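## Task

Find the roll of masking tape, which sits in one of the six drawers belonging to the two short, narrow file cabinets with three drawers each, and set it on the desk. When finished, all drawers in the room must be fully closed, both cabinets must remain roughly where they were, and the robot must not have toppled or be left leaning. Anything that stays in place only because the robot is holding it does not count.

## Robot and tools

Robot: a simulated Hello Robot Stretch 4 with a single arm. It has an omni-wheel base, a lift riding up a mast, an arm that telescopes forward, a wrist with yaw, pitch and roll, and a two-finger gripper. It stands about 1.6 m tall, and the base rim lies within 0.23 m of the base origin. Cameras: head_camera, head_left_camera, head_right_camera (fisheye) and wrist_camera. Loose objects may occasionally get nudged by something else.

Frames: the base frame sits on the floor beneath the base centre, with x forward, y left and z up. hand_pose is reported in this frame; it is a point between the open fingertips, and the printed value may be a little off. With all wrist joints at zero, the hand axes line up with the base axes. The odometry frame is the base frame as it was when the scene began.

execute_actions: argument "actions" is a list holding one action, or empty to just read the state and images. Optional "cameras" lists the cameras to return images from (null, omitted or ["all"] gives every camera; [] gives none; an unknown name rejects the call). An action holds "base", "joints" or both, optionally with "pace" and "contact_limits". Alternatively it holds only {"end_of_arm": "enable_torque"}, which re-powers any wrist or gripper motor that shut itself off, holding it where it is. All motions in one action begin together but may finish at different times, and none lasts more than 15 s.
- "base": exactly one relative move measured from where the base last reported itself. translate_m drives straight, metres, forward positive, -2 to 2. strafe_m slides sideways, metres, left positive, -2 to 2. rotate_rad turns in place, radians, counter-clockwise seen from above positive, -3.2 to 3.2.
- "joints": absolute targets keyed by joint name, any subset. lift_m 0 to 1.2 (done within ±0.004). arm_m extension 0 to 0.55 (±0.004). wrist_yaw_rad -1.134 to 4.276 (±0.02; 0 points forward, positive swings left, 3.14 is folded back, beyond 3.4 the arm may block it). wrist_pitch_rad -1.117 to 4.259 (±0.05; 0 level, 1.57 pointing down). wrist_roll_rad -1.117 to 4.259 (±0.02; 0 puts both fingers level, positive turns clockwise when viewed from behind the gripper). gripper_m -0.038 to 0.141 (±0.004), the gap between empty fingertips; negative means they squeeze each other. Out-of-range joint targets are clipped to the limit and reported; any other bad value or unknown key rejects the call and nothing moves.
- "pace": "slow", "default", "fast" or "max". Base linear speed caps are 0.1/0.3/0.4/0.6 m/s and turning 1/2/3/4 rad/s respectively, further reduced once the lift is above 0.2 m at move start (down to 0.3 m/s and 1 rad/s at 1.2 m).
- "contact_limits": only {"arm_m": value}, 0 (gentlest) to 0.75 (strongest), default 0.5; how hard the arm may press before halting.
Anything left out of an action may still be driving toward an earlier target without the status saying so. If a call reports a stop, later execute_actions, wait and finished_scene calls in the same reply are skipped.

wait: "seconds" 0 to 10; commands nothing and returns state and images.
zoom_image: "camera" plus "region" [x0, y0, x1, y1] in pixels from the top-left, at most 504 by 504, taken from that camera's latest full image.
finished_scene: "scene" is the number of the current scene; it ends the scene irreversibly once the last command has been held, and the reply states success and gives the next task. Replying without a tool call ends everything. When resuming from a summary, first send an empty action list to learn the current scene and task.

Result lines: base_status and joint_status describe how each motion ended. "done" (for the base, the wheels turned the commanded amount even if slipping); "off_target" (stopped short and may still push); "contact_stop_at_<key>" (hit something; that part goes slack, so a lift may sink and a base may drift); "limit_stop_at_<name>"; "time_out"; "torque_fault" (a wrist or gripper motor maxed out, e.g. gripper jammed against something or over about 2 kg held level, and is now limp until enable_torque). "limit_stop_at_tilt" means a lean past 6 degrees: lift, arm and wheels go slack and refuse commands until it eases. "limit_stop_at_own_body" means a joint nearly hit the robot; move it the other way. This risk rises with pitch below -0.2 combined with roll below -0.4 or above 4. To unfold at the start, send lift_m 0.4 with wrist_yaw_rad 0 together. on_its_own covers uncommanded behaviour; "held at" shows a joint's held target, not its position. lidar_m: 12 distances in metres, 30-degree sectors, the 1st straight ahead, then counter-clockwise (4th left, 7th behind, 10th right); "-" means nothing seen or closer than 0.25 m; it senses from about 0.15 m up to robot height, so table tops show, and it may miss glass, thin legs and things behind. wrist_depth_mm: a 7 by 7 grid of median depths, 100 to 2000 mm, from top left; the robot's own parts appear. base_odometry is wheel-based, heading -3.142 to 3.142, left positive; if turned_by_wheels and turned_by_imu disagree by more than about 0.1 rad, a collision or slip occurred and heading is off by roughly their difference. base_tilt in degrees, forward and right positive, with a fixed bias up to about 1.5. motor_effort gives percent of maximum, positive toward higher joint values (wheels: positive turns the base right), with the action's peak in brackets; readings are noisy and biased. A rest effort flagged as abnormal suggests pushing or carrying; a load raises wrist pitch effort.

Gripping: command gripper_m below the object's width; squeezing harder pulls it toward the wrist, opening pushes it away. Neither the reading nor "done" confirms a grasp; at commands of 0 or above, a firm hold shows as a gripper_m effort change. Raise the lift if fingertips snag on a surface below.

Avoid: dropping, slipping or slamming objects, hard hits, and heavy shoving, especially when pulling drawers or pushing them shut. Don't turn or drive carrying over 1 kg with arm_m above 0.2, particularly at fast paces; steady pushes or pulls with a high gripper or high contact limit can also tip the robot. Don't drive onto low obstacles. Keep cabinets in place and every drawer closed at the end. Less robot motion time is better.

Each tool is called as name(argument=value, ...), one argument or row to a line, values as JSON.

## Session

execute_actions(
  actions=[],
)

Scene clock: 0.00 s.
base_odometry: x=+0.000 y=+0.000 heading=+0.000 (m, m, rad; odometry frame)
turned_by_wheels: +0.000 (rad since the last result)
turned_by_imu: +0.000 (rad since the last result)
base_tilt: forward=+0.7 right=+0.2 (deg)
lidar_m: 2.23 2.02 1.13 0.92 0.92 1.08 1.46 1.45 0.81 0.67 0.67 0.81
base_status: not commanded
joint_positions: lift_m=+0.290 arm_m=+0.000 wrist_yaw_rad=+3.162 wrist_pitch_rad=+0.011 wrist_roll_rad=+0.008 gripper_m=+0.057
joint_status: not commanded
motor_effort: lift_m=+18 arm_m=-1 wrist_yaw_rad=+0 wrist_pitch_rad=-5 wrist_roll_rad=-1 gripper_m=-1 wheel_0=+0 wheel_1=+0 wheel_2=+0 (%)
hand_pose: x=-0.1190 y=+0.0816 z=+0.4654 quat_wxyz=(-0.010, -0.006, +0.004, +1.000) (m; base frame)
wrist_depth_mm: - 140 265 1618 1756 1863 - / - 115 139 1661 1708 1863 - / - 116 141 1618 1756 1863 - / - 138 188 1661 1756 1863 - / 202 1464 1537 1618 1756 1808 - / 220 1464 194 1576 190 1576 1499 / 220 1118 1138 109 1138 1008 1042
pictures: head_camera, head_left_camera, head_right_camera, wrist_camera
Images, in order (width x height): head_camera 420x560, head_left_camera 420x672, head_right_camera 420x672, wrist_camera 616x392.

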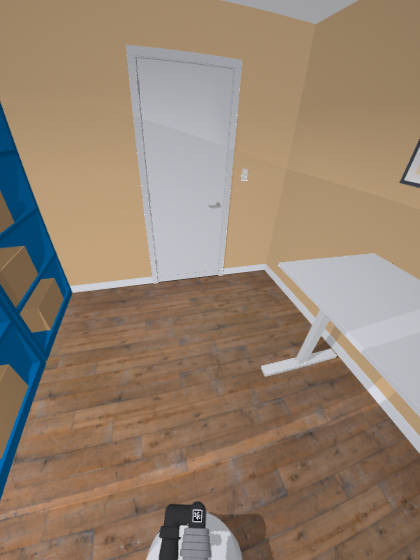

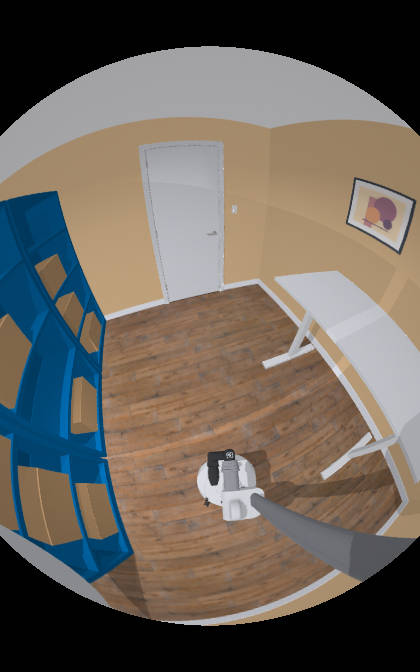

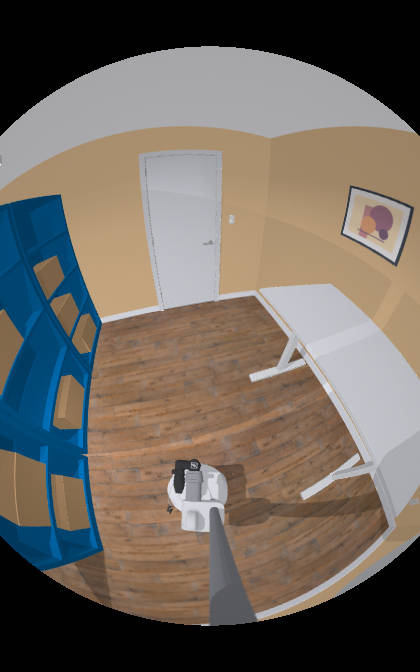

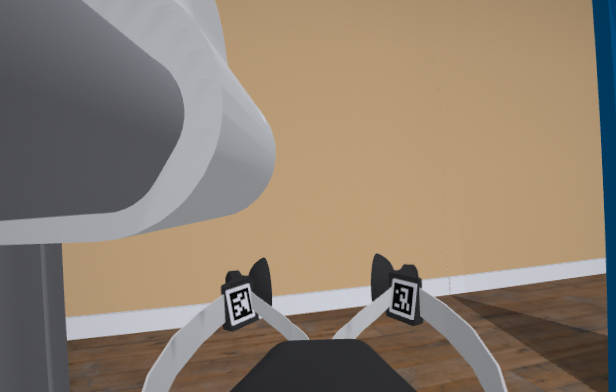

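execute_actions(
  actions=[
    {"base":{"rotate_rad":1.87},"joints":{"lift_m":0.2}},
  ],
  cameras=["head_left_camera","head_camera"],
)

Scene clock: 3.77 s.
base_odometry: x=+0.000 y=+0.000 heading=+1.870 (m, m, rad; odometry frame)
turned_by_wheels: +1.870 (rad since the last result)
turned_by_imu: +1.842 (rad since the last result)
base_tilt: forward=+0.6 right=+0.2 (deg)
lidar_m: 0.90 0.95 1.54 1.46 1.48 0.73 0.70 0.72 1.00 2.24 1.33 0.96
base_status: done
joint_positions: lift_m=+0.200 arm_m=+0.000 wrist_yaw_rad=+3.162 wrist_pitch_rad=+0.011 wrist_roll_rad=+0.008 gripper_m=+0.057
joint_status: all done
motor_effort: lift_m=+17(17) arm_m=-1(1) wrist_yaw_rad=+0(1) wrist_pitch_rad=-5(5) wrist_roll_rad=-1(1) gripper_m=-3(2) wheel_0=+0(6) wheel_1=+1(8) wheel_2=+1(5) (%)
hand_pose: x=-0.1190 y=+0.0816 z=+0.3751 quat_wxyz=(-0.010, -0.006, +0.004, +1.000) (m; base frame)
wrist_depth_mm: - 139 265 1042 1060 1537 1537 / - 114 139 1576 1576 1576 1576 / - 117 141 1576 1576 1537 1576 / - 138 188 1576 1576 1537 1576 / 203 1618 1618 1576 1576 1537 1537 / 219 1464 194 1397 191 1281 1229 / 220 931 960 109 904 831 866
pictures: head_camera, head_left_camera
Images, in order (width x height): head_camera 420x560, head_left_camera 420x672.

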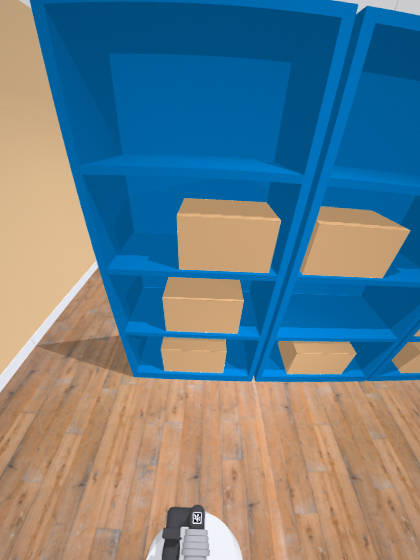

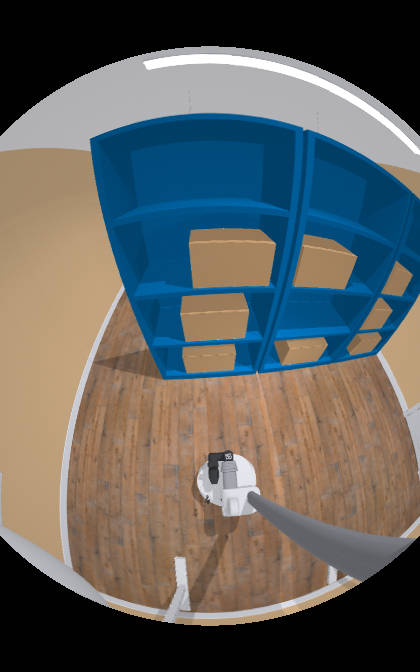

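Nearly aligned.

execute_actions(
  actions=[
    {"base":{"strafe_m":1.0},"pace":"max"},
  ],
  cameras=[],
)

execute_actions(
  actions=[
    {"base":{"translate_m":0.8},"pace":"fast"},
  ],
  cameras=["head_left_camera"],
)

Scene clock: 8.03 s.
base_odometry: x=-0.955 y=-0.295 heading=+1.870 (m, m, rad; odometry frame)
turned_by_wheels: +0.000 (rad since the last result)
turned_by_imu: +0.001 (rad since the last result)
base_tilt: forward=+0.7 right=+0.2 (deg)
lidar_m: 1.98 0.69 0.50 0.46 0.50 0.63 1.49 0.84 0.99 3.21 1.34 1.02
base_status: done
joint_positions: lift_m=+0.200 arm_m=+0.000 wrist_yaw_rad=+3.162 wrist_pitch_rad=+0.011 wrist_roll_rad=+0.008 gripper_m=+0.057
joint_status: not commanded
motor_effort: lift_m=+17(17) arm_m=-1(1) wrist_yaw_rad=+1(0) wrist_pitch_rad=-6(4) wrist_roll_rad=-2(1) gripper_m=-3(3) wheel_0=+0(14) wheel_1=-1(15) wheel_2=+0(2) (%)
hand_pose: x=-0.1190 y=+0.0816 z=+0.3751 quat_wxyz=(-0.010, -0.006, +0.004, +1.000) (m; base frame)
wrist_depth_mm: - 140 265 1618 1537 809 591 / - 114 139 1576 1576 866 597 / - 116 141 1618 1576 878 603 / - 137 187 1576 1576 904 609 / 203 1618 1576 1576 1537 904 615 / 219 1281 194 1336 190 854 621 / 220 946 946 109 946 778 621
pictures: none
No camera images: the call's "cameras" was empty. Leave "cameras" out to get every camera's image.

Scene clock: 11.40 s.
base_odometry: x=-1.192 y=+0.469 heading=+1.870 (m, m, rad; odometry frame)
turned_by_wheels: +0.000 (rad since the last result)
turned_by_imu: -0.004 (rad since the last result)
base_tilt: forward=+0.7 right=+0.2 (deg)
lidar_m: 2.13 0.72 0.49 0.48 0.52 0.71 1.79 1.57 2.13 0.57 0.45 0.61
base_status: done
joint_positions: lift_m=+0.200 arm_m=+0.000 wrist_yaw_rad=+3.162 wrist_pitch_rad=+0.011 wrist_roll_rad=+0.008 gripper_m=+0.057
joint_status: not commanded
motor_effort: lift_m=+17(17) arm_m=-1(1) wrist_yaw_rad=+1(1) wrist_pitch_rad=-6(6) wrist_roll_rad=-1(0) gripper_m=-4(2) wheel_0=+0(6) wheel_1=+0(5) wheel_2=-1(13) (%)
hand_pose: x=-0.1190 y=+0.0816 z=+0.3751 quat_wxyz=(-0.010, -0.006, +0.004, +1.000) (m; base frame)
wrist_depth_mm: - 139 265 - 1708 866 597 / - 114 139 - 1756 878 609 / - 116 141 - 1863 891 615 / - 138 187 - 1983 904 621 / 203 - - - 1661 917 627 / 219 1499 194 1366 191 866 634 / 220 917 946 109 931 788 634
pictures: head_left_camera
Images, in order (width x height): head_left_camera 420x672.

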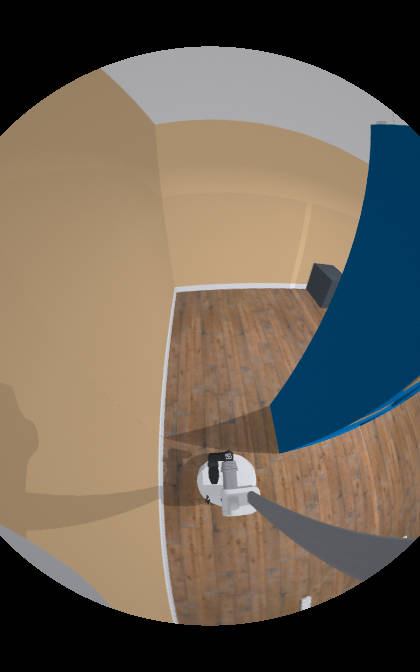

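execute_actions(
  actions=[
    {"base":{"rotate_rad":0.025}},
  ],
  cameras=[],
)

execute_actions(
  actions=[
    {"base":{"translate_m":1.08},"pace":"fast"},
  ],
  cameras=["head_left_camera"],
)

Scene clock: 14.23 s.
base_odometry: x=-1.192 y=+0.469 heading=+1.895 (m, m, rad; odometry frame)
turned_by_wheels: +0.025 (rad since the last result)
turned_by_imu: +0.025 (rad since the last result)
base_tilt: forward=+0.7 right=+0.2 (deg)
lidar_m: 1.85 0.66 0.50 0.47 0.49 0.73 1.90 1.56 2.26 0.55 0.44 0.64
base_status: done
joint_positions: lift_m=+0.200 arm_m=+0.000 wrist_yaw_rad=+3.162 wrist_pitch_rad=+0.011 wrist_roll_rad=+0.008 gripper_m=+0.057
joint_status: not commanded
motor_effort: lift_m=+17(17) arm_m=-1(1) wrist_yaw_rad=+0(0) wrist_pitch_rad=-6(6) wrist_roll_rad=-1(1) gripper_m=-2(4) wheel_0=-1(3) wheel_1=+0(4) wheel_2=+1(6) (%)
hand_pose: x=-0.1190 y=+0.0816 z=+0.3751 quat_wxyz=(-0.010, -0.006, +0.004, +1.000) (m; base frame)
wrist_depth_mm: - 140 266 - 1921 904 621 / - 115 139 - 1921 917 627 / - 116 141 - - 946 634 / - 138 187 - - 960 640 / 202 - - - 1863 960 640 / 219 1499 194 1366 191 904 647 / 220 931 946 109 931 788 661
pictures: none
No camera images: the call's "cameras" was empty. Leave "cameras" out to get every camera's image.

Scene clock: 18.30 s.
base_odometry: x=-1.536 y=+1.493 heading=+1.895 (m, m, rad; odometry frame)
turned_by_wheels: +0.000 (rad since the last result)
turned_by_imu: -0.005 (rad since the last result)
base_tilt: forward=+0.6 right=+0.2 (deg)
lidar_m: 1.34 0.68 0.48 0.46 0.49 0.69 2.03 0.66 0.64 1.81 1.86 1.39
base_status: done
joint_positions: lift_m=+0.200 arm_m=+0.000 wrist_yaw_rad=+3.162 wrist_pitch_rad=+0.011 wrist_roll_rad=+0.008 gripper_m=+0.057
joint_status: not commanded
motor_effort: lift_m=+17(17) arm_m=-1(1) wrist_yaw_rad=+1(1) wrist_pitch_rad=-5(6) wrist_roll_rad=-1(0) gripper_m=-3(2) wheel_0=+0(6) wheel_1=-1(7) wheel_2=+1(8) (%)
hand_pose: x=-0.1190 y=+0.0816 z=+0.3751 quat_wxyz=(-0.010, -0.006, +0.004, +1.000) (m; base frame)
wrist_depth_mm: - 139 265 - 1863 878 603 / - 114 139 - 1921 891 609 / - 116 141 - - 904 615 / - 138 188 - - 917 627 / 203 960 - - 1808 946 634 / 219 1008 194 1366 190 878 634 / 220 878 946 109 946 788 640
pictures: head_left_camera
Images, in order (width x height): head_left_camera 420x672.

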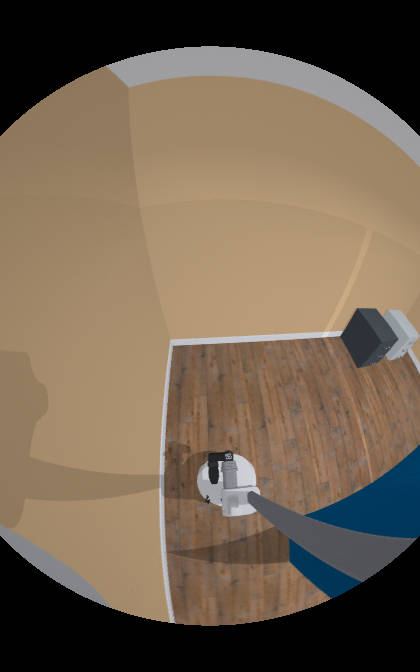

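execute_actions(
  actions=[
    {"base":{"strafe_m":-1.7},"joints":{"lift_m":0.4,"wrist_yaw_rad":0,"wrist_roll_rad":1.57,"gripper_m":0.07},"pace":"fast"},
  ],
)

Scene clock: 24.70 s.
base_odometry: x=+0.076 y=+2.035 heading=+1.895 (m, m, rad; odometry frame)
turned_by_wheels: +0.000 (rad since the last result)
turned_by_imu: -0.003 (rad since the last result)
base_tilt: forward=+0.6 right=+0.2 (deg)
lidar_m: 0.78 1.40 1.93 2.17 0.69 0.48 0.46 0.47 0.65 1.56 1.14 0.81
base_status: done
joint_positions: lift_m=+0.400 arm_m=+0.000 wrist_yaw_rad=+0.000 wrist_pitch_rad=+0.011 wrist_roll_rad=+1.570 gripper_m=+0.070
joint_status: all done
motor_effort: lift_m=+20(21) arm_m=-1(1) wrist_yaw_rad=+0(5) wrist_pitch_rad=-5(6) wrist_roll_rad=+0(5) gripper_m=-2(3) wheel_0=+0(11) wheel_1=+2(12) wheel_2=+1(7) (%)
hand_pose: x=+0.4596 y=-0.0874 z=+0.5748 quat_wxyz=(+0.707, +0.707, +0.004, -0.004) (m; base frame)
wrist_depth_mm: 1138 1160 1138 1138 585 585 585 / 1138 1160 1118 1138 585 585 580 / 1160 1138 1138 1138 580 574 574 / 1138 1138 1138 1138 580 574 574 / 1138 1138 1138 1138 574 569 564 / 1138 1138 195 1118 210 1098 854 / 1138 1118 1118 109 1118 1098 854
pictures: head_camera, head_left_camera, head_right_camera, wrist_camera
Images, in order (width x height): head_camera 420x560, head_left_camera 420x672, head_right_camera 420x672, wrist_camera 616x392.

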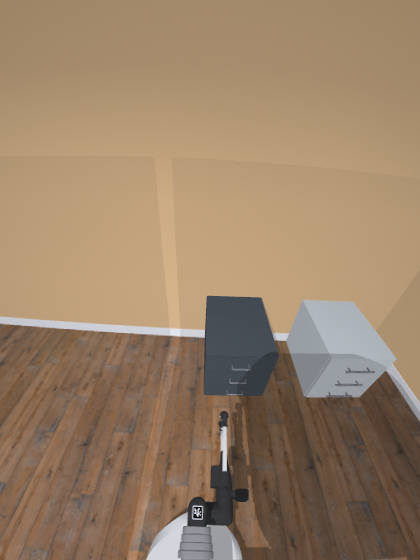

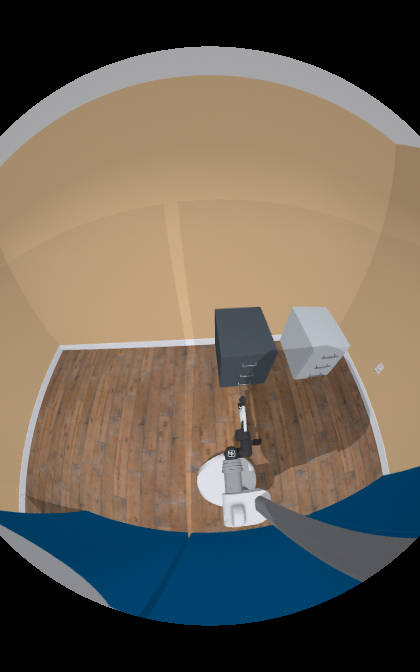

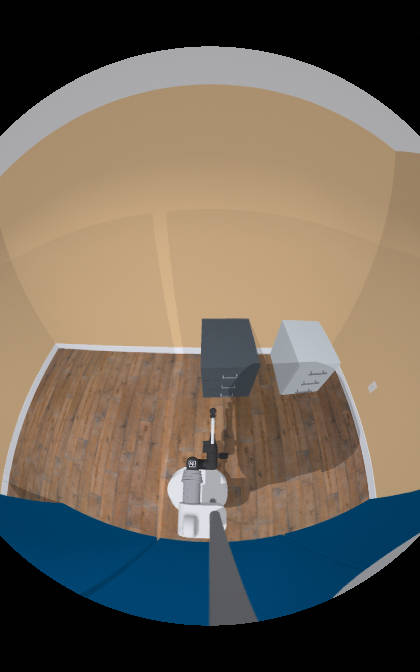

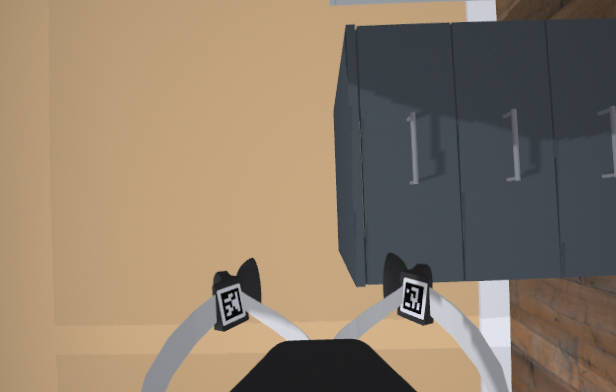

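execute_actions(
  actions=[
    {"base":{"rotate_rad":0.04},"joints":{"lift_m":0.26}},
  ],
  cameras=[],
)

execute_actions(
  actions=[
    {"base":{"strafe_m":-0.15},"joints":{"arm_m":0.22}},
  ],
  cameras=["wrist_camera"],
)

Scene clock: 28.57 s.
base_odometry: x=+0.076 y=+2.035 heading=+1.935 (m, m, rad; odometry frame)
turned_by_wheels: +0.040 (rad since the last result)
turned_by_imu: +0.039 (rad since the last result)
base_tilt: forward=+0.6 right=+0.2 (deg)
lidar_m: 0.80 1.43 1.99 2.13 0.65 0.47 0.46 0.47 0.69 1.53 1.11 0.79
base_status: done
joint_positions: lift_m=+0.260 arm_m=+0.000 wrist_yaw_rad=+0.000 wrist_pitch_rad=+0.011 wrist_roll_rad=+1.570 gripper_m=+0.070
joint_status: all done
motor_effort: lift_m=+15(17) arm_m=-1(1) wrist_yaw_rad=+0(1) wrist_pitch_rad=-6(6) wrist_roll_rad=-1(1) gripper_m=-2(1) wheel_0=-1(3) wheel_1=-1(4) wheel_2=+0(4) (%)
hand_pose: x=+0.4596 y=-0.0874 z=+0.4351 quat_wxyz=(+0.707, +0.707, +0.004, -0.004) (m; base frame)
wrist_depth_mm: 1118 1118 1118 580 574 569 564 / 1160 1118 1118 574 569 569 569 / 1118 1118 1118 580 574 569 569 / 1160 1138 1118 574 574 564 564 / 1138 1160 1138 574 574 569 585 / 1160 1138 195 1138 210 904 654 / 1160 1138 1138 109 1138 831 661
pictures: none
No camera images: the call's "cameras" was empty. Leave "cameras" out to get every camera's image.

Scene clock: 30.33 s.
base_odometry: x=+0.216 y=+2.088 heading=+1.935 (m, m, rad; odometry frame)
turned_by_wheels: +0.000 (rad since the last result)
turned_by_imu: +0.000 (rad since the last result)
base_tilt: forward=+0.6 right=+0.2 (deg)
lidar_m: 0.78 1.41 2.02 2.32 0.66 0.46 0.45 0.50 0.71 1.40 1.06 0.81
base_status: done
joint_positions: lift_m=+0.260 arm_m=+0.219 wrist_yaw_rad=+0.000 wrist_pitch_rad=+0.011 wrist_roll_rad=+1.570 gripper_m=+0.070
joint_status: all done
motor_effort: lift_m=+16(16) arm_m=+6(6) wrist_yaw_rad=+1(1) wrist_pitch_rad=-5(7) wrist_roll_rad=-1(0) gripper_m=-2(1) wheel_0=-1(8) wheel_1=+0(9) wheel_2=-1(0) (%)
hand_pose: x=+0.6784 y=-0.0874 z=+0.4352 quat_wxyz=(+0.707, +0.707, +0.004, -0.004) (m; base frame)
wrist_depth_mm: 904 904 904 878 891 355 353 / 917 917 904 359 357 355 353 / 917 917 904 359 357 355 353 / 917 917 904 357 357 353 351 / 917 917 904 359 357 353 351 / 931 917 194 359 210 353 351 / 931 931 917 109 355 353 353
pictures: wrist_camera
Images, in order (width x height): wrist_camera 616x392.

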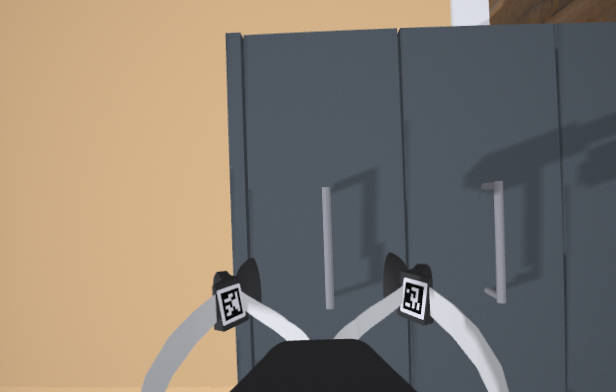

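execute_actions(
  actions=[
    {"base":{"translate_m":-0.12},"joints":{"arm_m":0.40,"lift_m":0.255}},
  ],
  cameras=[],
)

execute_actions(
  actions=[
    {"joints":{"arm_m":0.44},"contact_limits":{"arm_m":0.2}},
  ],
  cameras=["wrist_camera"],
)

Scene clock: 33.43 s.
base_odometry: x=+0.258 y=+1.976 heading=+1.935 (m, m, rad; odometry frame)
turned_by_wheels: +0.000 (rad since the last result)
turned_by_imu: +0.001 (rad since the last result)
base_tilt: forward=+0.7 right=+0.2 (deg)
lidar_m: 0.87 1.53 2.20 1.19 0.49 0.35 0.32 0.37 0.52 1.38 1.21 0.93
base_status: done
joint_positions: lift_m=+0.255 arm_m=+0.399 wrist_yaw_rad=+0.000 wrist_pitch_rad=+0.011 wrist_roll_rad=+1.570 gripper_m=+0.070
joint_status: all done
motor_effort: lift_m=+15(14) arm_m=+6(4) wrist_yaw_rad=+0(0) wrist_pitch_rad=-6(6) wrist_roll_rad=+0(1) gripper_m=-2(0) wheel_0=+1(4) wheel_1=+1(4) wheel_2=-1(8) (%)
hand_pose: x=+0.8583 y=-0.0874 z=+0.4302 quat_wxyz=(+0.707, +0.707, +0.004, -0.004) (m; base frame)
wrist_depth_mm: 854 842 301 298 296 296 293 / 854 854 301 297 297 294 293 / 854 854 301 298 296 294 294 / 866 866 301 300 297 294 293 / 866 854 301 298 296 296 293 / 878 866 195 298 210 294 293 / 866 878 306 109 297 296 293
pictures: none
No camera images: the call's "cameras" was empty. Leave "cameras" out to get every camera's image.

Scene clock: 34.33 s.
base_odometry: x=+0.258 y=+1.976 heading=+1.935 (m, m, rad; odometry frame)
turned_by_wheels: +0.000 (rad since the last result)
turned_by_imu: +0.000 (rad since the last result)
base_tilt: forward=+0.7 right=+0.2 (deg)
lidar_m: 0.89 1.55 2.19 1.22 0.47 0.34 0.33 0.36 0.51 1.39 1.23 0.95
base_status: not commanded
joint_positions: lift_m=+0.255 arm_m=+0.439 wrist_yaw_rad=+0.000 wrist_pitch_rad=+0.011 wrist_roll_rad=+1.570 gripper_m=+0.070
joint_status: all done
motor_effort: lift_m=+16(16) arm_m=+6(6) wrist_yaw_rad=+1(0) wrist_pitch_rad=-5(5) wrist_roll_rad=+0(1) gripper_m=+0(2) wheel_0=+0(1) wheel_1=+0(0) wheel_2=+0(0) (%)
contact_limits: arm_m 0.2
hand_pose: x=+0.8984 y=-0.0874 z=+0.4302 quat_wxyz=(+0.707, +0.707, +0.004, -0.004) (m; base frame)
wrist_depth_mm: 809 809 260 258 257 255 254 / 820 809 260 259 257 255 254 / 820 809 260 259 257 256 254 / 820 820 260 259 257 255 255 / 831 820 260 259 257 255 254 / 820 820 194 258 211 255 254 / 831 820 260 109 256 255 255
pictures: wrist_camera
Images, in order (width x height): wrist_camera 616x392.

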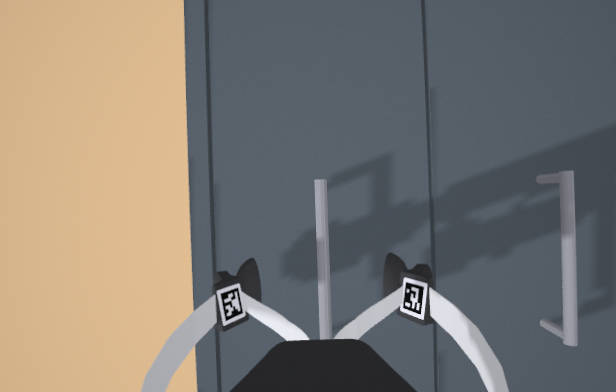

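execute_actions(
  actions=[
    {"joints":{"gripper_m":-0.025,"arm_m":0.444}},
  ],
  cameras=["wrist_camera"],
)

execute_actions(
  actions=[
    {"joints":{"arm_m":0.13}},
  ],
  cameras=["head_camera"],
)

zoom_image(
  camera="head_camera",
  region=[150, 280, 300, 450],
)

Scene clock: 37.10 s.
base_odometry: x=+0.258 y=+1.976 heading=+1.935 (m, m, rad; odometry frame)
turned_by_wheels: +0.000 (rad since the last result)
turned_by_imu: +0.000 (rad since the last result)
base_tilt: forward=+0.6 right=+0.2 (deg)
lidar_m: 0.89 1.53 2.17 1.22 0.48 0.36 0.34 0.35 0.51 1.39 1.22 0.93
base_status: not commanded
joint_positions: lift_m=+0.255 arm_m=+0.443 wrist_yaw_rad=+0.001 wrist_pitch_rad=+0.012 wrist_roll_rad=+1.570 gripper_m=-0.024
joint_status: all done
motor_effort: lift_m=+16(16) arm_m=+5(5) wrist_yaw_rad=-1(1) wrist_pitch_rad=-8(8) wrist_roll_rad=+0(1) gripper_m=-18(18) wheel_0=+1(1) wheel_1=+0(0) wheel_2=+0(0) (%)
hand_pose: x=+0.9026 y=-0.0873 z=+0.4298 quat_wxyz=(+0.707, +0.707, +0.005, -0.004) (m; base frame)
wrist_depth_mm: 809 798 251 250 248 251 250 / 809 809 251 250 248 252 250 / 809 809 252 250 249 251 251 / 809 798 251 250 249 252 250 / 831 820 251 249 248 253 251 / 820 820 251 204 178 252 251 / 831 831 251 109 248 251 250
pictures: wrist_camera
Images, in order (width x height): wrist_camera 616x392.

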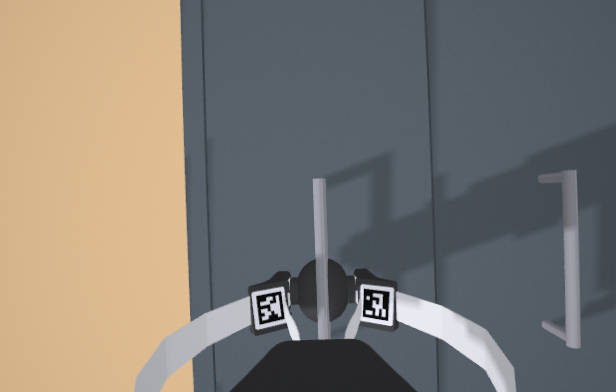

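Scene clock: 39.17 s.
base_odometry: x=+0.258 y=+1.976 heading=+1.935 (m, m, rad; odometry frame)
turned_by_wheels: +0.000 (rad since the last result)
turned_by_imu: +0.001 (rad since the last result)
base_tilt: forward=+0.7 right=+0.1 (deg)
lidar_m: 0.58 1.54 2.19 1.22 0.49 0.35 0.33 0.34 0.52 1.38 1.21 0.61
base_status: not commanded
joint_positions: lift_m=+0.255 arm_m=+0.131 wrist_yaw_rad=+0.007 wrist_pitch_rad=+0.013 wrist_roll_rad=+1.570 gripper_m=-0.024
joint_status: all done
on_its_own: wrist_yaw_rad is at rest, and its effort (-18) is outside its rest range (-13 to +13)
motor_effort: lift_m=+16(16) arm_m=-6(9) wrist_yaw_rad=-18(18) wrist_pitch_rad=-11(13) wrist_roll_rad=+0(1) gripper_m=-18(20) wheel_0=+3(3) wheel_1=+1(1) wheel_2=+2(3) (%)
hand_pose: x=+0.5909 y=-0.0855 z=+0.4296 quat_wxyz=(+0.707, +0.707, +0.007, -0.002) (m; base frame)
wrist_depth_mm: 1098 1098 249 247 247 878 615 / 1118 1098 249 247 246 554 564 / 1118 1118 249 248 246 554 554 / 1118 1118 249 248 248 554 559 / 1118 1118 250 248 248 554 559 / 1138 1138 250 201 177 554 559 / 1138 1138 251 109 248 768 621
pictures: head_camera
Images, in order (width x height): head_camera 420x560.

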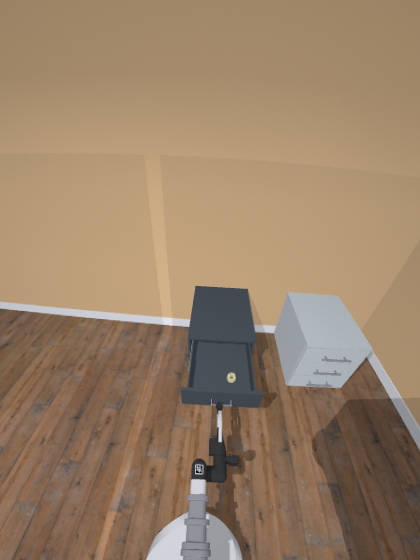

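Region (150, 280, 300, 450) of head_camera's 420x560 image, scaled by 2.965, with more detail than that image has; it fills the left 445 columns of this view, and the rest is white.

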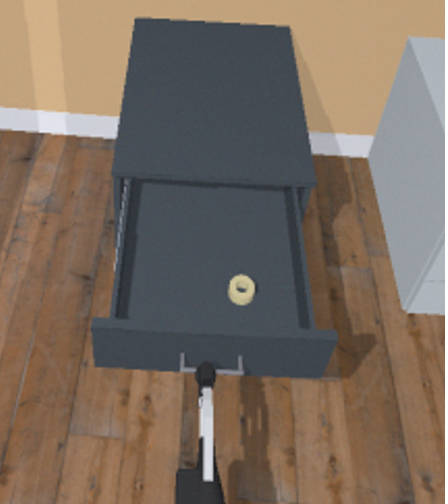

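execute_actions(
  actions=[
    {"joints":{"gripper_m":0.07}},
  ],
  cameras=[],
)

execute_actions(
  actions=[
    {"joints":{"arm_m":0.06}},
  ],
  cameras=[],
)

execute_actions(
  actions=[
    {"joints":{"lift_m":0.7},"base":{"strafe_m":-0.065},"pace":"fast"},
  ],
  cameras=[],
)

execute_actions(
  actions=[
    {"joints":{"arm_m":0.38,"wrist_pitch_rad":1.57,"wrist_roll_rad":0,"gripper_m":0.1},"base":{"translate_m":0.2}},
  ],
  cameras=["wrist_camera","head_camera"],
)

Scene clock: 43.97 s.
base_odometry: x=+0.258 y=+1.976 heading=+1.935 (m, m, rad; odometry frame)
turned_by_wheels: +0.000 (rad since the last result)
turned_by_imu: +0.000 (rad since the last result)
base_tilt: forward=+0.7 right=+0.2 (deg)
lidar_m: 0.60 1.53 2.15 1.23 0.49 0.36 0.33 0.36 0.51 1.39 1.24 0.61
base_status: not commanded
joint_positions: lift_m=+0.255 arm_m=+0.131 wrist_yaw_rad=+0.000 wrist_pitch_rad=+0.012 wrist_roll_rad=+1.570 gripper_m=+0.070
joint_status: all done
motor_effort: lift_m=+16(16) arm_m=-6(6) wrist_yaw_rad=+0(19) wrist_pitch_rad=-8(12) wrist_roll_rad=-1(1) gripper_m=-2(18) wheel_0=+2(3) wheel_1=+1(2) wheel_2=+1(3) (%)
hand_pose: x=+0.5904 y=-0.0873 z=+0.4300 quat_wxyz=(+0.707, +0.707, +0.004, -0.004) (m; base frame)
wrist_depth_mm: 1098 1118 258 255 254 878 621 / 1118 1118 258 256 255 778 591 / 1098 1118 257 256 255 554 554 / 1118 1098 257 256 254 559 554 / 1118 1118 258 256 255 559 549 / 1138 1118 194 256 210 554 549 / 1138 1160 1118 109 253 559 585
pictures: none
No camera images: the call's "cameras" was empty. Leave "cameras" out to get every camera's image.

Scene clock: 45.10 s.
base_odometry: x=+0.258 y=+1.976 heading=+1.935 (m, m, rad; odometry frame)
turned_by_wheels: +0.000 (rad since the last result)
turned_by_imu: +0.000 (rad since the last result)
base_tilt: forward=+0.6 right=+0.2 (deg)
lidar_m: 0.58 1.54 2.20 1.21 0.48 0.34 0.34 0.35 0.50 1.40 1.24 0.63
base_status: not commanded
joint_positions: lift_m=+0.255 arm_m=+0.061 wrist_yaw_rad=+0.000 wrist_pitch_rad=+0.011 wrist_roll_rad=+1.570 gripper_m=+0.070
joint_status: all done
motor_effort: lift_m=+16(16) arm_m=-6(5) wrist_yaw_rad=+0(0) wrist_pitch_rad=-6(6) wrist_roll_rad=+0(1) gripper_m=-1(1) wheel_0=+2(2) wheel_1=+1(1) wheel_2=+1(1) (%)
hand_pose: x=+0.5204 y=-0.0874 z=+0.4301 quat_wxyz=(+0.707, +0.707, +0.004, -0.004) (m; base frame)
wrist_depth_mm: 1182 1182 1160 325 917 904 621 / 1182 1182 1182 325 324 842 627 / 1182 1182 1182 325 324 627 621 / 1182 1182 1182 325 324 627 627 / 1205 1182 1182 327 324 627 621 / 1229 1205 195 325 211 627 621 / 1229 1205 1182 109 324 831 640
pictures: none
No camera images: the call's "cameras" was empty. Leave "cameras" out to get every camera's image.

Scene clock: 47.30 s.
base_odometry: x=+0.319 y=+1.999 heading=+1.935 (m, m, rad; odometry frame)
turned_by_wheels: +0.000 (rad since the last result)
turned_by_imu: +0.000 (rad since the last result)
base_tilt: forward=+0.6 right=+0.1 (deg)
lidar_m: 0.56 0.66 2.20 1.22 0.48 0.35 0.33 0.35 0.51 1.34 1.22 0.62
base_status: done
joint_positions: lift_m=+0.700 arm_m=+0.061 wrist_yaw_rad=+0.000 wrist_pitch_rad=+0.011 wrist_roll_rad=+1.570 gripper_m=+0.070
joint_status: all done
motor_effort: lift_m=+20(24) arm_m=-6(6) wrist_yaw_rad=+1(1) wrist_pitch_rad=-6(7) wrist_roll_rad=-1(0) gripper_m=-3(2) wheel_0=-1(11) wheel_1=+1(11) wheel_2=+0(4) (%)
hand_pose: x=+0.5204 y=-0.0874 z=+0.8748 quat_wxyz=(+0.707, +0.707, +0.004, -0.004) (m; base frame)
wrist_depth_mm: 1182 1160 1160 1160 1160 931 917 / 1182 1182 1182 1160 1138 1138 1118 / 1182 1182 1182 1160 1160 1160 768 / 1182 1182 1160 1182 1182 778 741 / 1182 1182 1182 1182 1182 778 750 / 1205 1205 195 1182 211 732 715 / 1182 1205 1182 109 1160 1182 654
pictures: none
No camera images: the call's "cameras" was empty. Leave "cameras" out to get every camera's image.

Scene clock: 49.37 s.
base_odometry: x=+0.248 y=+2.186 heading=+1.935 (m, m, rad; odometry frame)
turned_by_wheels: +0.000 (rad since the last result)
turned_by_imu: -0.001 (rad since the last result)
base_tilt: forward=+0.7 right=+0.2 (deg)
lidar_m: 0.39 0.43 1.87 2.39 0.79 0.55 0.53 0.57 0.83 1.33 0.94 0.42
base_status: done
joint_positions: lift_m=+0.700 arm_m=+0.379 wrist_yaw_rad=+0.000 wrist_pitch_rad=+1.570 wrist_roll_rad=+0.000 gripper_m=+0.100
joint_status: all done
motor_effort: lift_m=+20(20) arm_m=+5(8) wrist_yaw_rad=+0(1) wrist_pitch_rad=+1(4) wrist_roll_rad=-1(8) gripper_m=-1(2) wheel_0=+1(5) wheel_1=+1(6) wheel_2=+0(6) (%)
hand_pose: x=+0.5502 y=-0.0874 z=+0.5896 quat_wxyz=(+0.707, +0.000, +0.707, +0.000) (m; base frame)
wrist_depth_mm: 300 300 296 294 291 289 699 / 831 445 442 439 433 788 699 / 831 442 442 439 433 788 788 / 820 442 439 436 436 788 788 / 820 433 442 436 433 788 788 / 831 427 195 436 402 778 778 / 820 349 368 109 368 347 788
pictures: head_camera, wrist_camera
Images, in order (width x height): head_camera 420x560, wrist_camera 616x392.

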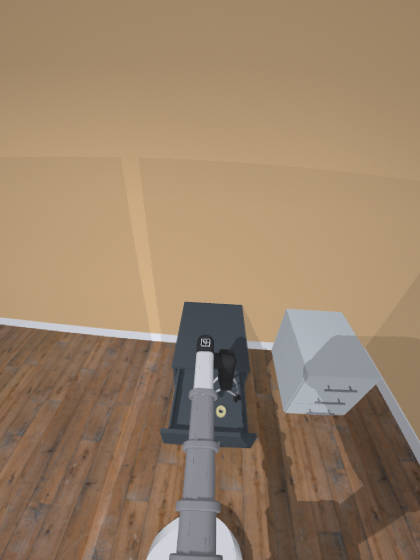

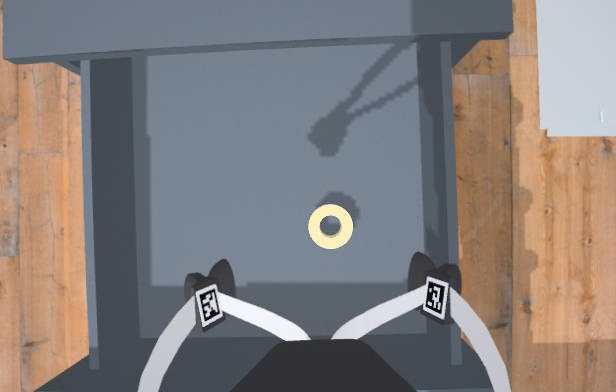

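execute_actions(
  actions=[
    {"joints":{"arm_m":0.40,"lift_m":0.57,"gripper_m":0.085},"base":{"strafe_m":-0.01}},
  ],
  cameras=["wrist_camera"],
)

Scene clock: 52.53 s.
base_odometry: x=+0.257 y=+2.190 heading=+1.935 (m, m, rad; odometry frame)
turned_by_wheels: +0.000 (rad since the last result)
turned_by_imu: +0.000 (rad since the last result)
base_tilt: forward=+0.7 right=+0.2 (deg)
lidar_m: 0.38 0.44 1.88 2.40 0.76 0.57 0.53 0.58 0.82 1.31 0.94 0.42
base_status: done
joint_positions: lift_m=+0.570 arm_m=+0.399 wrist_yaw_rad=+0.000 wrist_pitch_rad=+1.570 wrist_roll_rad=+0.000 gripper_m=+0.085
joint_status: all done
motor_effort: lift_m=+16(18) arm_m=+6(5) wrist_yaw_rad=+0(1) wrist_pitch_rad=+1(0) wrist_roll_rad=-1(1) gripper_m=-1(1) wheel_0=+0(8) wheel_1=-1(6) wheel_2=-1(2) (%)
hand_pose: x=+0.5701 y=-0.0874 z=+0.4599 quat_wxyz=(+0.707, +0.000, +0.707, +0.000) (m; base frame)
wrist_depth_mm: 319 317 314 312 307 254 661 / 315 315 314 309 309 260 661 / 315 317 312 310 309 264 661 / 314 315 312 309 307 268 661 / 314 315 314 309 307 271 661 / 310 315 196 309 211 221 661 / 314 315 312 109 306 221 661
pictures: wrist_camera
Images, in order (width x height): wrist_camera 616x392.

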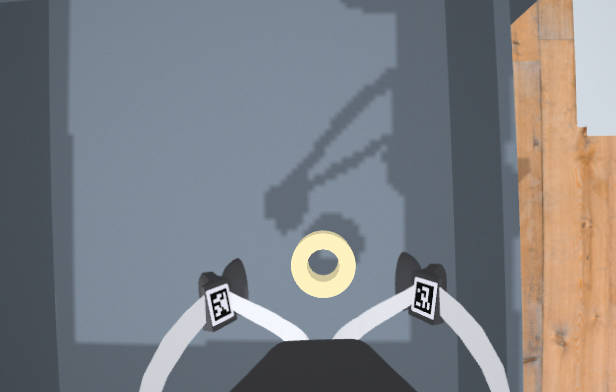

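execute_actions(
  actions=[
    {"joints":{"lift_m":0.511},"pace":"slow"},
  ],
  cameras=["wrist_camera"],
)

execute_actions(
  actions=[
    {"joints":{"gripper_m":0.015}},
  ],
  cameras=["wrist_camera"],
)

execute_actions(
  actions=[
    {"joints":{"lift_m":0.7}},
  ],
  cameras=["wrist_camera"],
)

Scene clock: 55.53 s.
base_odometry: x=+0.257 y=+2.190 heading=+1.935 (m, m, rad; odometry frame)
turned_by_wheels: +0.000 (rad since the last result)
turned_by_imu: +0.000 (rad since the last result)
base_tilt: forward=+0.6 right=+0.2 (deg)
lidar_m: 0.38 0.42 1.88 2.39 0.78 0.56 0.54 0.55 0.82 1.31 0.95 0.44
base_status: not commanded
joint_positions: lift_m=+0.511 arm_m=+0.399 wrist_yaw_rad=+0.000 wrist_pitch_rad=+1.570 wrist_roll_rad=+0.000 gripper_m=+0.085
joint_status: all done
motor_effort: lift_m=+15(16) arm_m=+6(6) wrist_yaw_rad=+0(0) wrist_pitch_rad=+2(2) wrist_roll_rad=-1(2) gripper_m=-1(2) wheel_0=+0(0) wheel_1=-1(1) wheel_2=-1(1) (%)
hand_pose: x=+0.5701 y=-0.0874 z=+0.4009 quat_wxyz=(+0.707, +0.000, +0.707, +0.000) (m; base frame)
wrist_depth_mm: 259 257 255 252 250 236 177 / 259 257 254 252 249 241 178 / 258 257 254 252 250 244 176 / 258 256 254 252 250 248 177 / 258 256 254 251 249 247 179 / 258 255 196 226 211 217 179 / 258 255 253 109 248 218 180
pictures: wrist_camera
Images, in order (width x height): wrist_camera 616x392.

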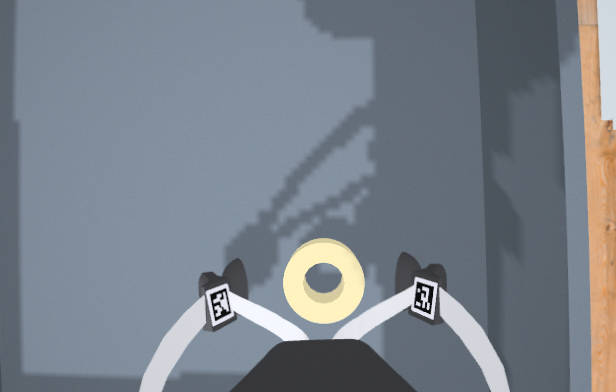

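Scene clock: 57.03 s.
base_odometry: x=+0.257 y=+2.190 heading=+1.935 (m, m, rad; odometry frame)
turned_by_wheels: +0.000 (rad since the last result)
turned_by_imu: +0.000 (rad since the last result)
base_tilt: forward=+0.7 right=+0.2 (deg)
lidar_m: 0.37 0.41 1.89 2.37 0.76 0.56 0.55 0.58 0.82 1.32 0.96 0.42
base_status: not commanded
joint_positions: lift_m=+0.511 arm_m=+0.399 wrist_yaw_rad=+0.000 wrist_pitch_rad=+1.570 wrist_roll_rad=+0.000 gripper_m=+0.015
joint_status: all done
motor_effort: lift_m=+15(15) arm_m=+6(6) wrist_yaw_rad=+1(1) wrist_pitch_rad=+2(2) wrist_roll_rad=-2(1) gripper_m=-19(20) wheel_0=+0(0) wheel_1=-1(1) wheel_2=-1(0) (%)
hand_pose: x=+0.5701 y=-0.0874 z=+0.4009 quat_wxyz=(+0.707, +0.000, +0.707, +0.000) (m; base frame)
wrist_depth_mm: 259 257 255 252 250 236 176 / 259 256 254 252 250 241 178 / 259 257 254 251 250 244 176 / 258 256 254 252 249 247 177 / 258 256 253 250 249 247 179 / 258 256 189 220 186 216 180 / 257 255 255 109 248 235 180
pictures: wrist_camera
Images, in order (width x height): wrist_camera 616x392.

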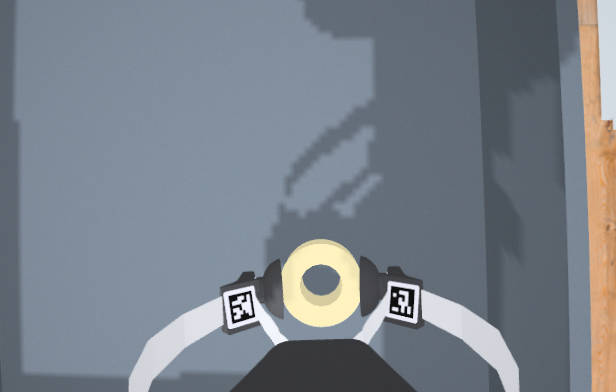

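Scene clock: 58.90 s.
base_odometry: x=+0.257 y=+2.190 heading=+1.935 (m, m, rad; odometry frame)
turned_by_wheels: +0.000 (rad since the last result)
turned_by_imu: +0.000 (rad since the last result)
base_tilt: forward=+0.7 right=+0.2 (deg)
lidar_m: 0.39 0.42 1.91 2.39 0.73 0.56 0.54 0.56 0.82 1.31 0.94 0.42
base_status: not commanded
joint_positions: lift_m=+0.700 arm_m=+0.399 wrist_yaw_rad=+0.000 wrist_pitch_rad=+1.570 wrist_roll_rad=+0.000 gripper_m=+0.015
joint_status: all done
motor_effort: lift_m=+20(22) arm_m=+5(6) wrist_yaw_rad=+1(1) wrist_pitch_rad=+2(1) wrist_roll_rad=-2(2) gripper_m=-19(21) wheel_0=+0(0) wheel_1=-1(1) wheel_2=+0(0) (%)
hand_pose: x=+0.5701 y=-0.0874 z=+0.5895 quat_wxyz=(+0.707, +0.000, +0.707, +0.000) (m; base frame)
wrist_depth_mm: 300 298 294 294 290 289 683 / 312 407 442 439 436 788 691 / 820 445 442 439 436 798 778 / 831 442 442 439 433 788 778 / 820 442 442 436 433 788 778 / 820 442 189 220 187 788 788 / 831 370 413 109 397 368 778
pictures: wrist_camera
Images, in order (width x height): wrist_camera 616x392.

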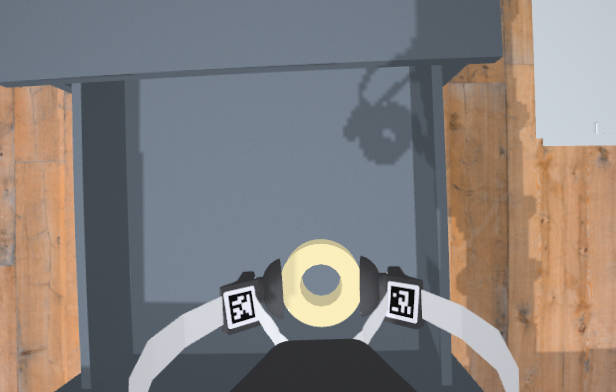

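execute_actions(
  actions=[
    {"joints":{"arm_m":0.08,"wrist_pitch_rad":0.0},"base":{"translate_m":-0.2}},
  ],
  cameras=[],
)

execute_actions(
  actions=[
    {"joints":{"lift_m":0.29},"pace":"fast"},
  ],
  cameras=["wrist_camera"],
)

execute_actions(
  actions=[
    {"joints":{"arm_m":0.49},"pace":"slow","contact_limits":{"arm_m":0.17}},
  ],
  cameras=["wrist_camera","head_camera"],
)

Scene clock: 64.07 s.
base_odometry: x=+0.328 y=+2.003 heading=+1.935 (m, m, rad; odometry frame)
turned_by_wheels: +0.000 (rad since the last result)
turned_by_imu: +0.001 (rad since the last result)
base_tilt: forward=+0.7 right=+0.2 (deg)
lidar_m: 0.56 0.63 2.20 1.21 0.49 0.36 0.34 0.36 0.52 1.31 1.18 0.62
base_status: done
joint_positions: lift_m=+0.700 arm_m=+0.081 wrist_yaw_rad=+0.000 wrist_pitch_rad=+0.003 wrist_roll_rad=+0.000 gripper_m=+0.015
joint_status: all done
motor_effort: lift_m=+20(20) arm_m=-6(7) wrist_yaw_rad=+1(1) wrist_pitch_rad=-7(13) wrist_roll_rad=-1(2) gripper_m=-20(18) wheel_0=+0(5) wheel_1=+0(3) wheel_2=-1(8) (%)
hand_pose: x=+0.5404 y=-0.0875 z=+0.8772 quat_wxyz=(+1.000, +0.000, +0.001, +0.000) (m; base frame)
wrist_depth_mm: 1205 1182 1160 1138 1138 1118 1118 / 1205 1205 1182 1160 1138 1118 1098 / 1205 1205 1160 1160 1138 1118 1118 / 1205 1182 1182 1160 1138 1138 1118 / 1205 1182 1182 1138 1138 1138 1118 / 1205 1182 187 220 186 1118 1098 / 1205 1182 1042 109 1138 976 854
pictures: none
No camera images: the call's "cameras" was empty. Leave "cameras" out to get every camera's image.

Scene clock: 66.17 s.
base_odometry: x=+0.328 y=+2.003 heading=+1.935 (m, m, rad; odometry frame)
turned_by_wheels: +0.000 (rad since the last result)
turned_by_imu: +0.000 (rad since the last result)
base_tilt: forward=+0.6 right=+0.2 (deg)
lidar_m: 0.58 0.62 2.16 1.24 0.51 0.36 0.34 0.37 0.52 1.31 1.23 0.62
base_status: not commanded
joint_positions: lift_m=+0.290 arm_m=+0.081 wrist_yaw_rad=+0.000 wrist_pitch_rad=+0.003 wrist_roll_rad=+0.000 gripper_m=+0.015
joint_status: all done
motor_effort: lift_m=+16(19) arm_m=-6(6) wrist_yaw_rad=+1(1) wrist_pitch_rad=-8(8) wrist_roll_rad=-2(1) gripper_m=-18(20) wheel_0=+0(1) wheel_1=+0(0) wheel_2=-1(1) (%)
hand_pose: x=+0.5404 y=-0.0875 z=+0.4675 quat_wxyz=(+1.000, +0.000, +0.001, +0.000) (m; base frame)
wrist_depth_mm: 1205 1182 1182 1182 1138 1098 1098 / 1205 1182 1182 1160 1138 1118 1098 / 1205 1182 1160 1160 1138 1118 1098 / 1205 1182 1182 1160 1118 1118 778 / 314 310 307 304 303 300 691 / 314 310 187 220 187 300 699 / 314 310 307 109 301 301 707
pictures: wrist_camera
Images, in order (width x height): wrist_camera 616x392.

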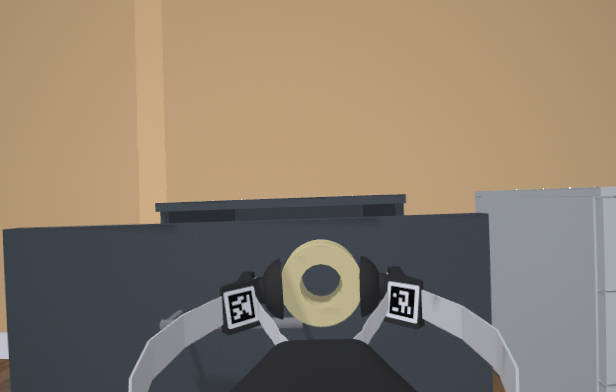

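Scene clock: 71.00 s.
base_odometry: x=+0.328 y=+2.003 heading=+1.935 (m, m, rad; odometry frame)
turned_by_wheels: +0.000 (rad since the last result)
turned_by_imu: +0.000 (rad since the last result)
base_tilt: forward=+0.6 right=+0.2 (deg)
lidar_m: 0.87 1.55 2.17 1.24 0.49 0.34 0.33 0.35 0.54 1.30 1.20 1.07
base_status: not commanded
joint_positions: lift_m=+0.290 arm_m=+0.464 wrist_yaw_rad=-0.004 wrist_pitch_rad=+0.002 wrist_roll_rad=+0.000 gripper_m=+0.015
joint_status: arm_m contact_stop (moved +0.383 of +0.409)
on_its_own: arm_m is slack since a contact_stop (your +0.490 is given up)
motor_effort: lift_m=+15(16) arm_m=+0(17) wrist_yaw_rad=+11(31) wrist_pitch_rad=-5(7) wrist_roll_rad=-1(2) gripper_m=-17(19) wheel_0=+3(5) wheel_1=+1(3) wheel_2=-2(8) (%)
contact_limits: arm_m 0.17
hand_pose: x=+0.9233 y=-0.0884 z=+0.4677 quat_wxyz=(+1.000, +0.000, +0.001, -0.002) (m; base frame)
wrist_depth_mm: 820 809 788 788 768 759 750 / 820 809 788 788 768 768 759 / 809 809 788 778 778 759 750 / 809 798 788 778 647 231 707 / 240 239 237 235 233 231 640 / 241 239 186 210 187 229 640 / 240 238 236 109 232 230 647
pictures: head_camera, wrist_camera
Images, in order (width x height): head_camera 420x560, wrist_camera 616x392.

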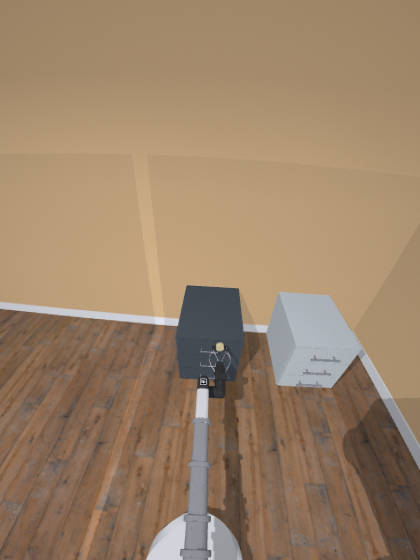

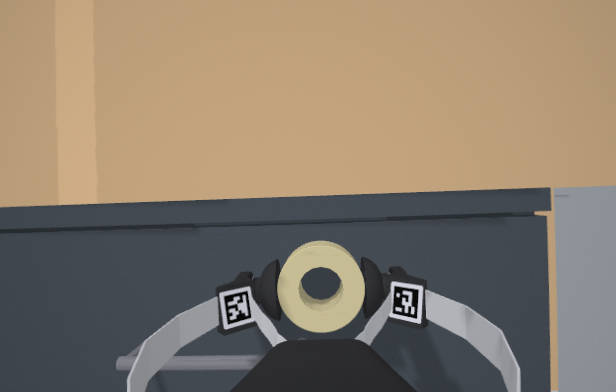

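execute_actions(
  actions=[
    {"joints":{"arm_m":0.0,"lift_m":0.2},"pace":"fast"},
  ],
  cameras=["wrist_camera"],
)

execute_actions(
  actions=[
    {"base":{"rotate_rad":-0.035}},
  ],
  cameras=[],
)

execute_actions(
  actions=[
    {"base":{"strafe_m":1.0},"pace":"fast"},
  ],
  cameras=["head_left_camera"],
)

Scene clock: 74.77 s.
base_odometry: x=+0.328 y=+2.003 heading=+1.935 (m, m, rad; odometry frame)
turned_by_wheels: +0.000 (rad since the last result)
turned_by_imu: +0.000 (rad since the last result)
base_tilt: forward=+0.7 right=+0.2 (deg)
lidar_m: 0.89 1.53 2.18 1.22 0.50 0.35 0.34 0.34 0.54 1.31 1.20 1.04
base_status: not commanded
joint_positions: lift_m=+0.200 arm_m=+0.001 wrist_yaw_rad=+0.000 wrist_pitch_rad=+0.003 wrist_roll_rad=+0.000 gripper_m=+0.015
joint_status: all done
motor_effort: lift_m=+17(17) arm_m=-5(5) wrist_yaw_rad=+2(10) wrist_pitch_rad=-8(8) wrist_roll_rad=-1(2) gripper_m=-19(19) wheel_0=+1(3) wheel_1=+1(2) wheel_2=+0(2) (%)
hand_pose: x=+0.4604 y=-0.0875 z=+0.3776 quat_wxyz=(+1.000, +0.000, +0.001, +0.000) (m; base frame)
wrist_depth_mm: 1308 1308 1255 1229 1205 1182 1182 / 1281 1255 1255 1229 1205 1182 1205 / 1308 1281 1229 1255 1229 1205 1182 / 1308 1255 699 683 1205 1025 668 / 1281 1255 699 226 1205 1042 691 / 1281 1255 185 213 187 891 691 / 976 891 699 109 854 842 691
pictures: wrist_camera
Images, in order (width x height): wrist_camera 616x392.

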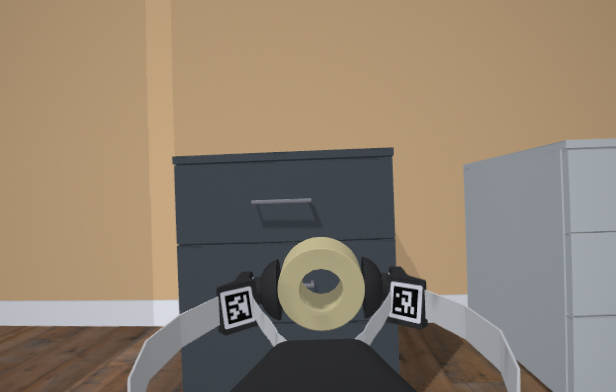

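Scene clock: 75.30 s.
base_odometry: x=+0.328 y=+2.003 heading=+1.900 (m, m, rad; odometry frame)
turned_by_wheels: -0.035 (rad since the last result)
turned_by_imu: -0.035 (rad since the last result)
base_tilt: forward=+0.6 right=+0.2 (deg)
lidar_m: 0.87 1.53 2.14 1.38 0.53 0.36 0.33 0.35 0.49 1.32 1.30 1.03
base_status: done
joint_positions: lift_m=+0.200 arm_m=+0.001 wrist_yaw_rad=+0.000 wrist_pitch_rad=+0.003 wrist_roll_rad=+0.000 gripper_m=+0.015
joint_status: not commanded
motor_effort: lift_m=+16(16) arm_m=-6(6) wrist_yaw_rad=+1(2) wrist_pitch_rad=-8(7) wrist_roll_rad=-2(1) gripper_m=-20(19) wheel_0=-1(6) wheel_1=-1(8) wheel_2=-2(1) (%)
hand_pose: x=+0.4604 y=-0.0875 z=+0.3776 quat_wxyz=(+1.000, +0.000, +0.001, +0.000) (m; base frame)
wrist_depth_mm: 1255 1255 1255 1255 1205 1229 1229 / 1281 1255 1229 1229 1255 1229 1205 / 1281 1255 1229 1205 1255 1205 1205 / 1255 1255 699 699 1229 931 676 / 1255 1255 699 226 1205 931 683 / 1229 1255 185 213 187 820 683 / 960 854 699 109 917 788 676
pictures: none
No camera images: the call's "cameras" was empty. Leave "cameras" out to get every camera's image.

Scene clock: 78.93 s.
base_odometry: x=-0.618 y=+1.679 heading=+1.900 (m, m, rad; odometry frame)
turned_by_wheels: +0.000 (rad since the last result)
turned_by_imu: +0.001 (rad since the last result)
base_tilt: forward=+0.7 right=+0.2 (deg)
lidar_m: 1.47 1.53 1.45 1.39 0.49 0.33 0.33 0.34 0.50 1.47 1.29 1.18
base_status: done
joint_positions: lift_m=+0.200 arm_m=+0.001 wrist_yaw_rad=+0.000 wrist_pitch_rad=+0.003 wrist_roll_rad=+0.000 gripper_m=+0.015
joint_status: not commanded
motor_effort: lift_m=+16(16) arm_m=-6(6) wrist_yaw_rad=+1(1) wrist_pitch_rad=-7(6) wrist_roll_rad=-1(1) gripper_m=-20(21) wheel_0=+2(10) wheel_1=-1(13) wheel_2=-1(1) (%)
hand_pose: x=+0.4604 y=-0.0874 z=+0.3775 quat_wxyz=(+1.000, +0.000, +0.001, +0.000) (m; base frame)
wrist_depth_mm: 1255 1255 1229 1229 1255 1229 1229 / 1281 1255 1255 1255 1255 1229 1229 / 1255 1281 1255 1229 1229 1229 1205 / 1255 1255 1255 1255 1255 1229 976 / 1281 1255 1255 226 1229 1229 976 / 1255 1229 185 213 187 1205 976 / 976 891 946 109 904 842 866
pictures: head_left_camera
Images, in order (width x height): head_left_camera 420x672.

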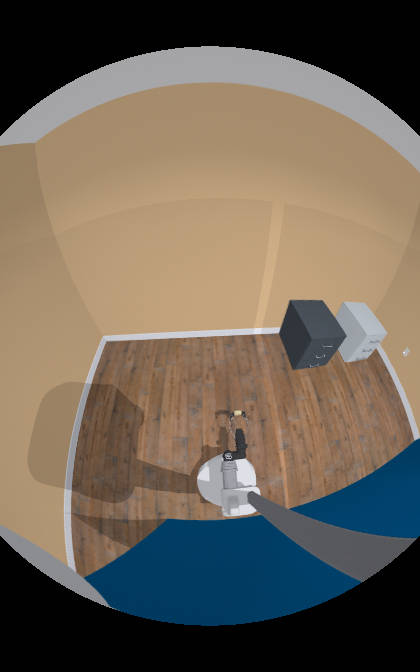

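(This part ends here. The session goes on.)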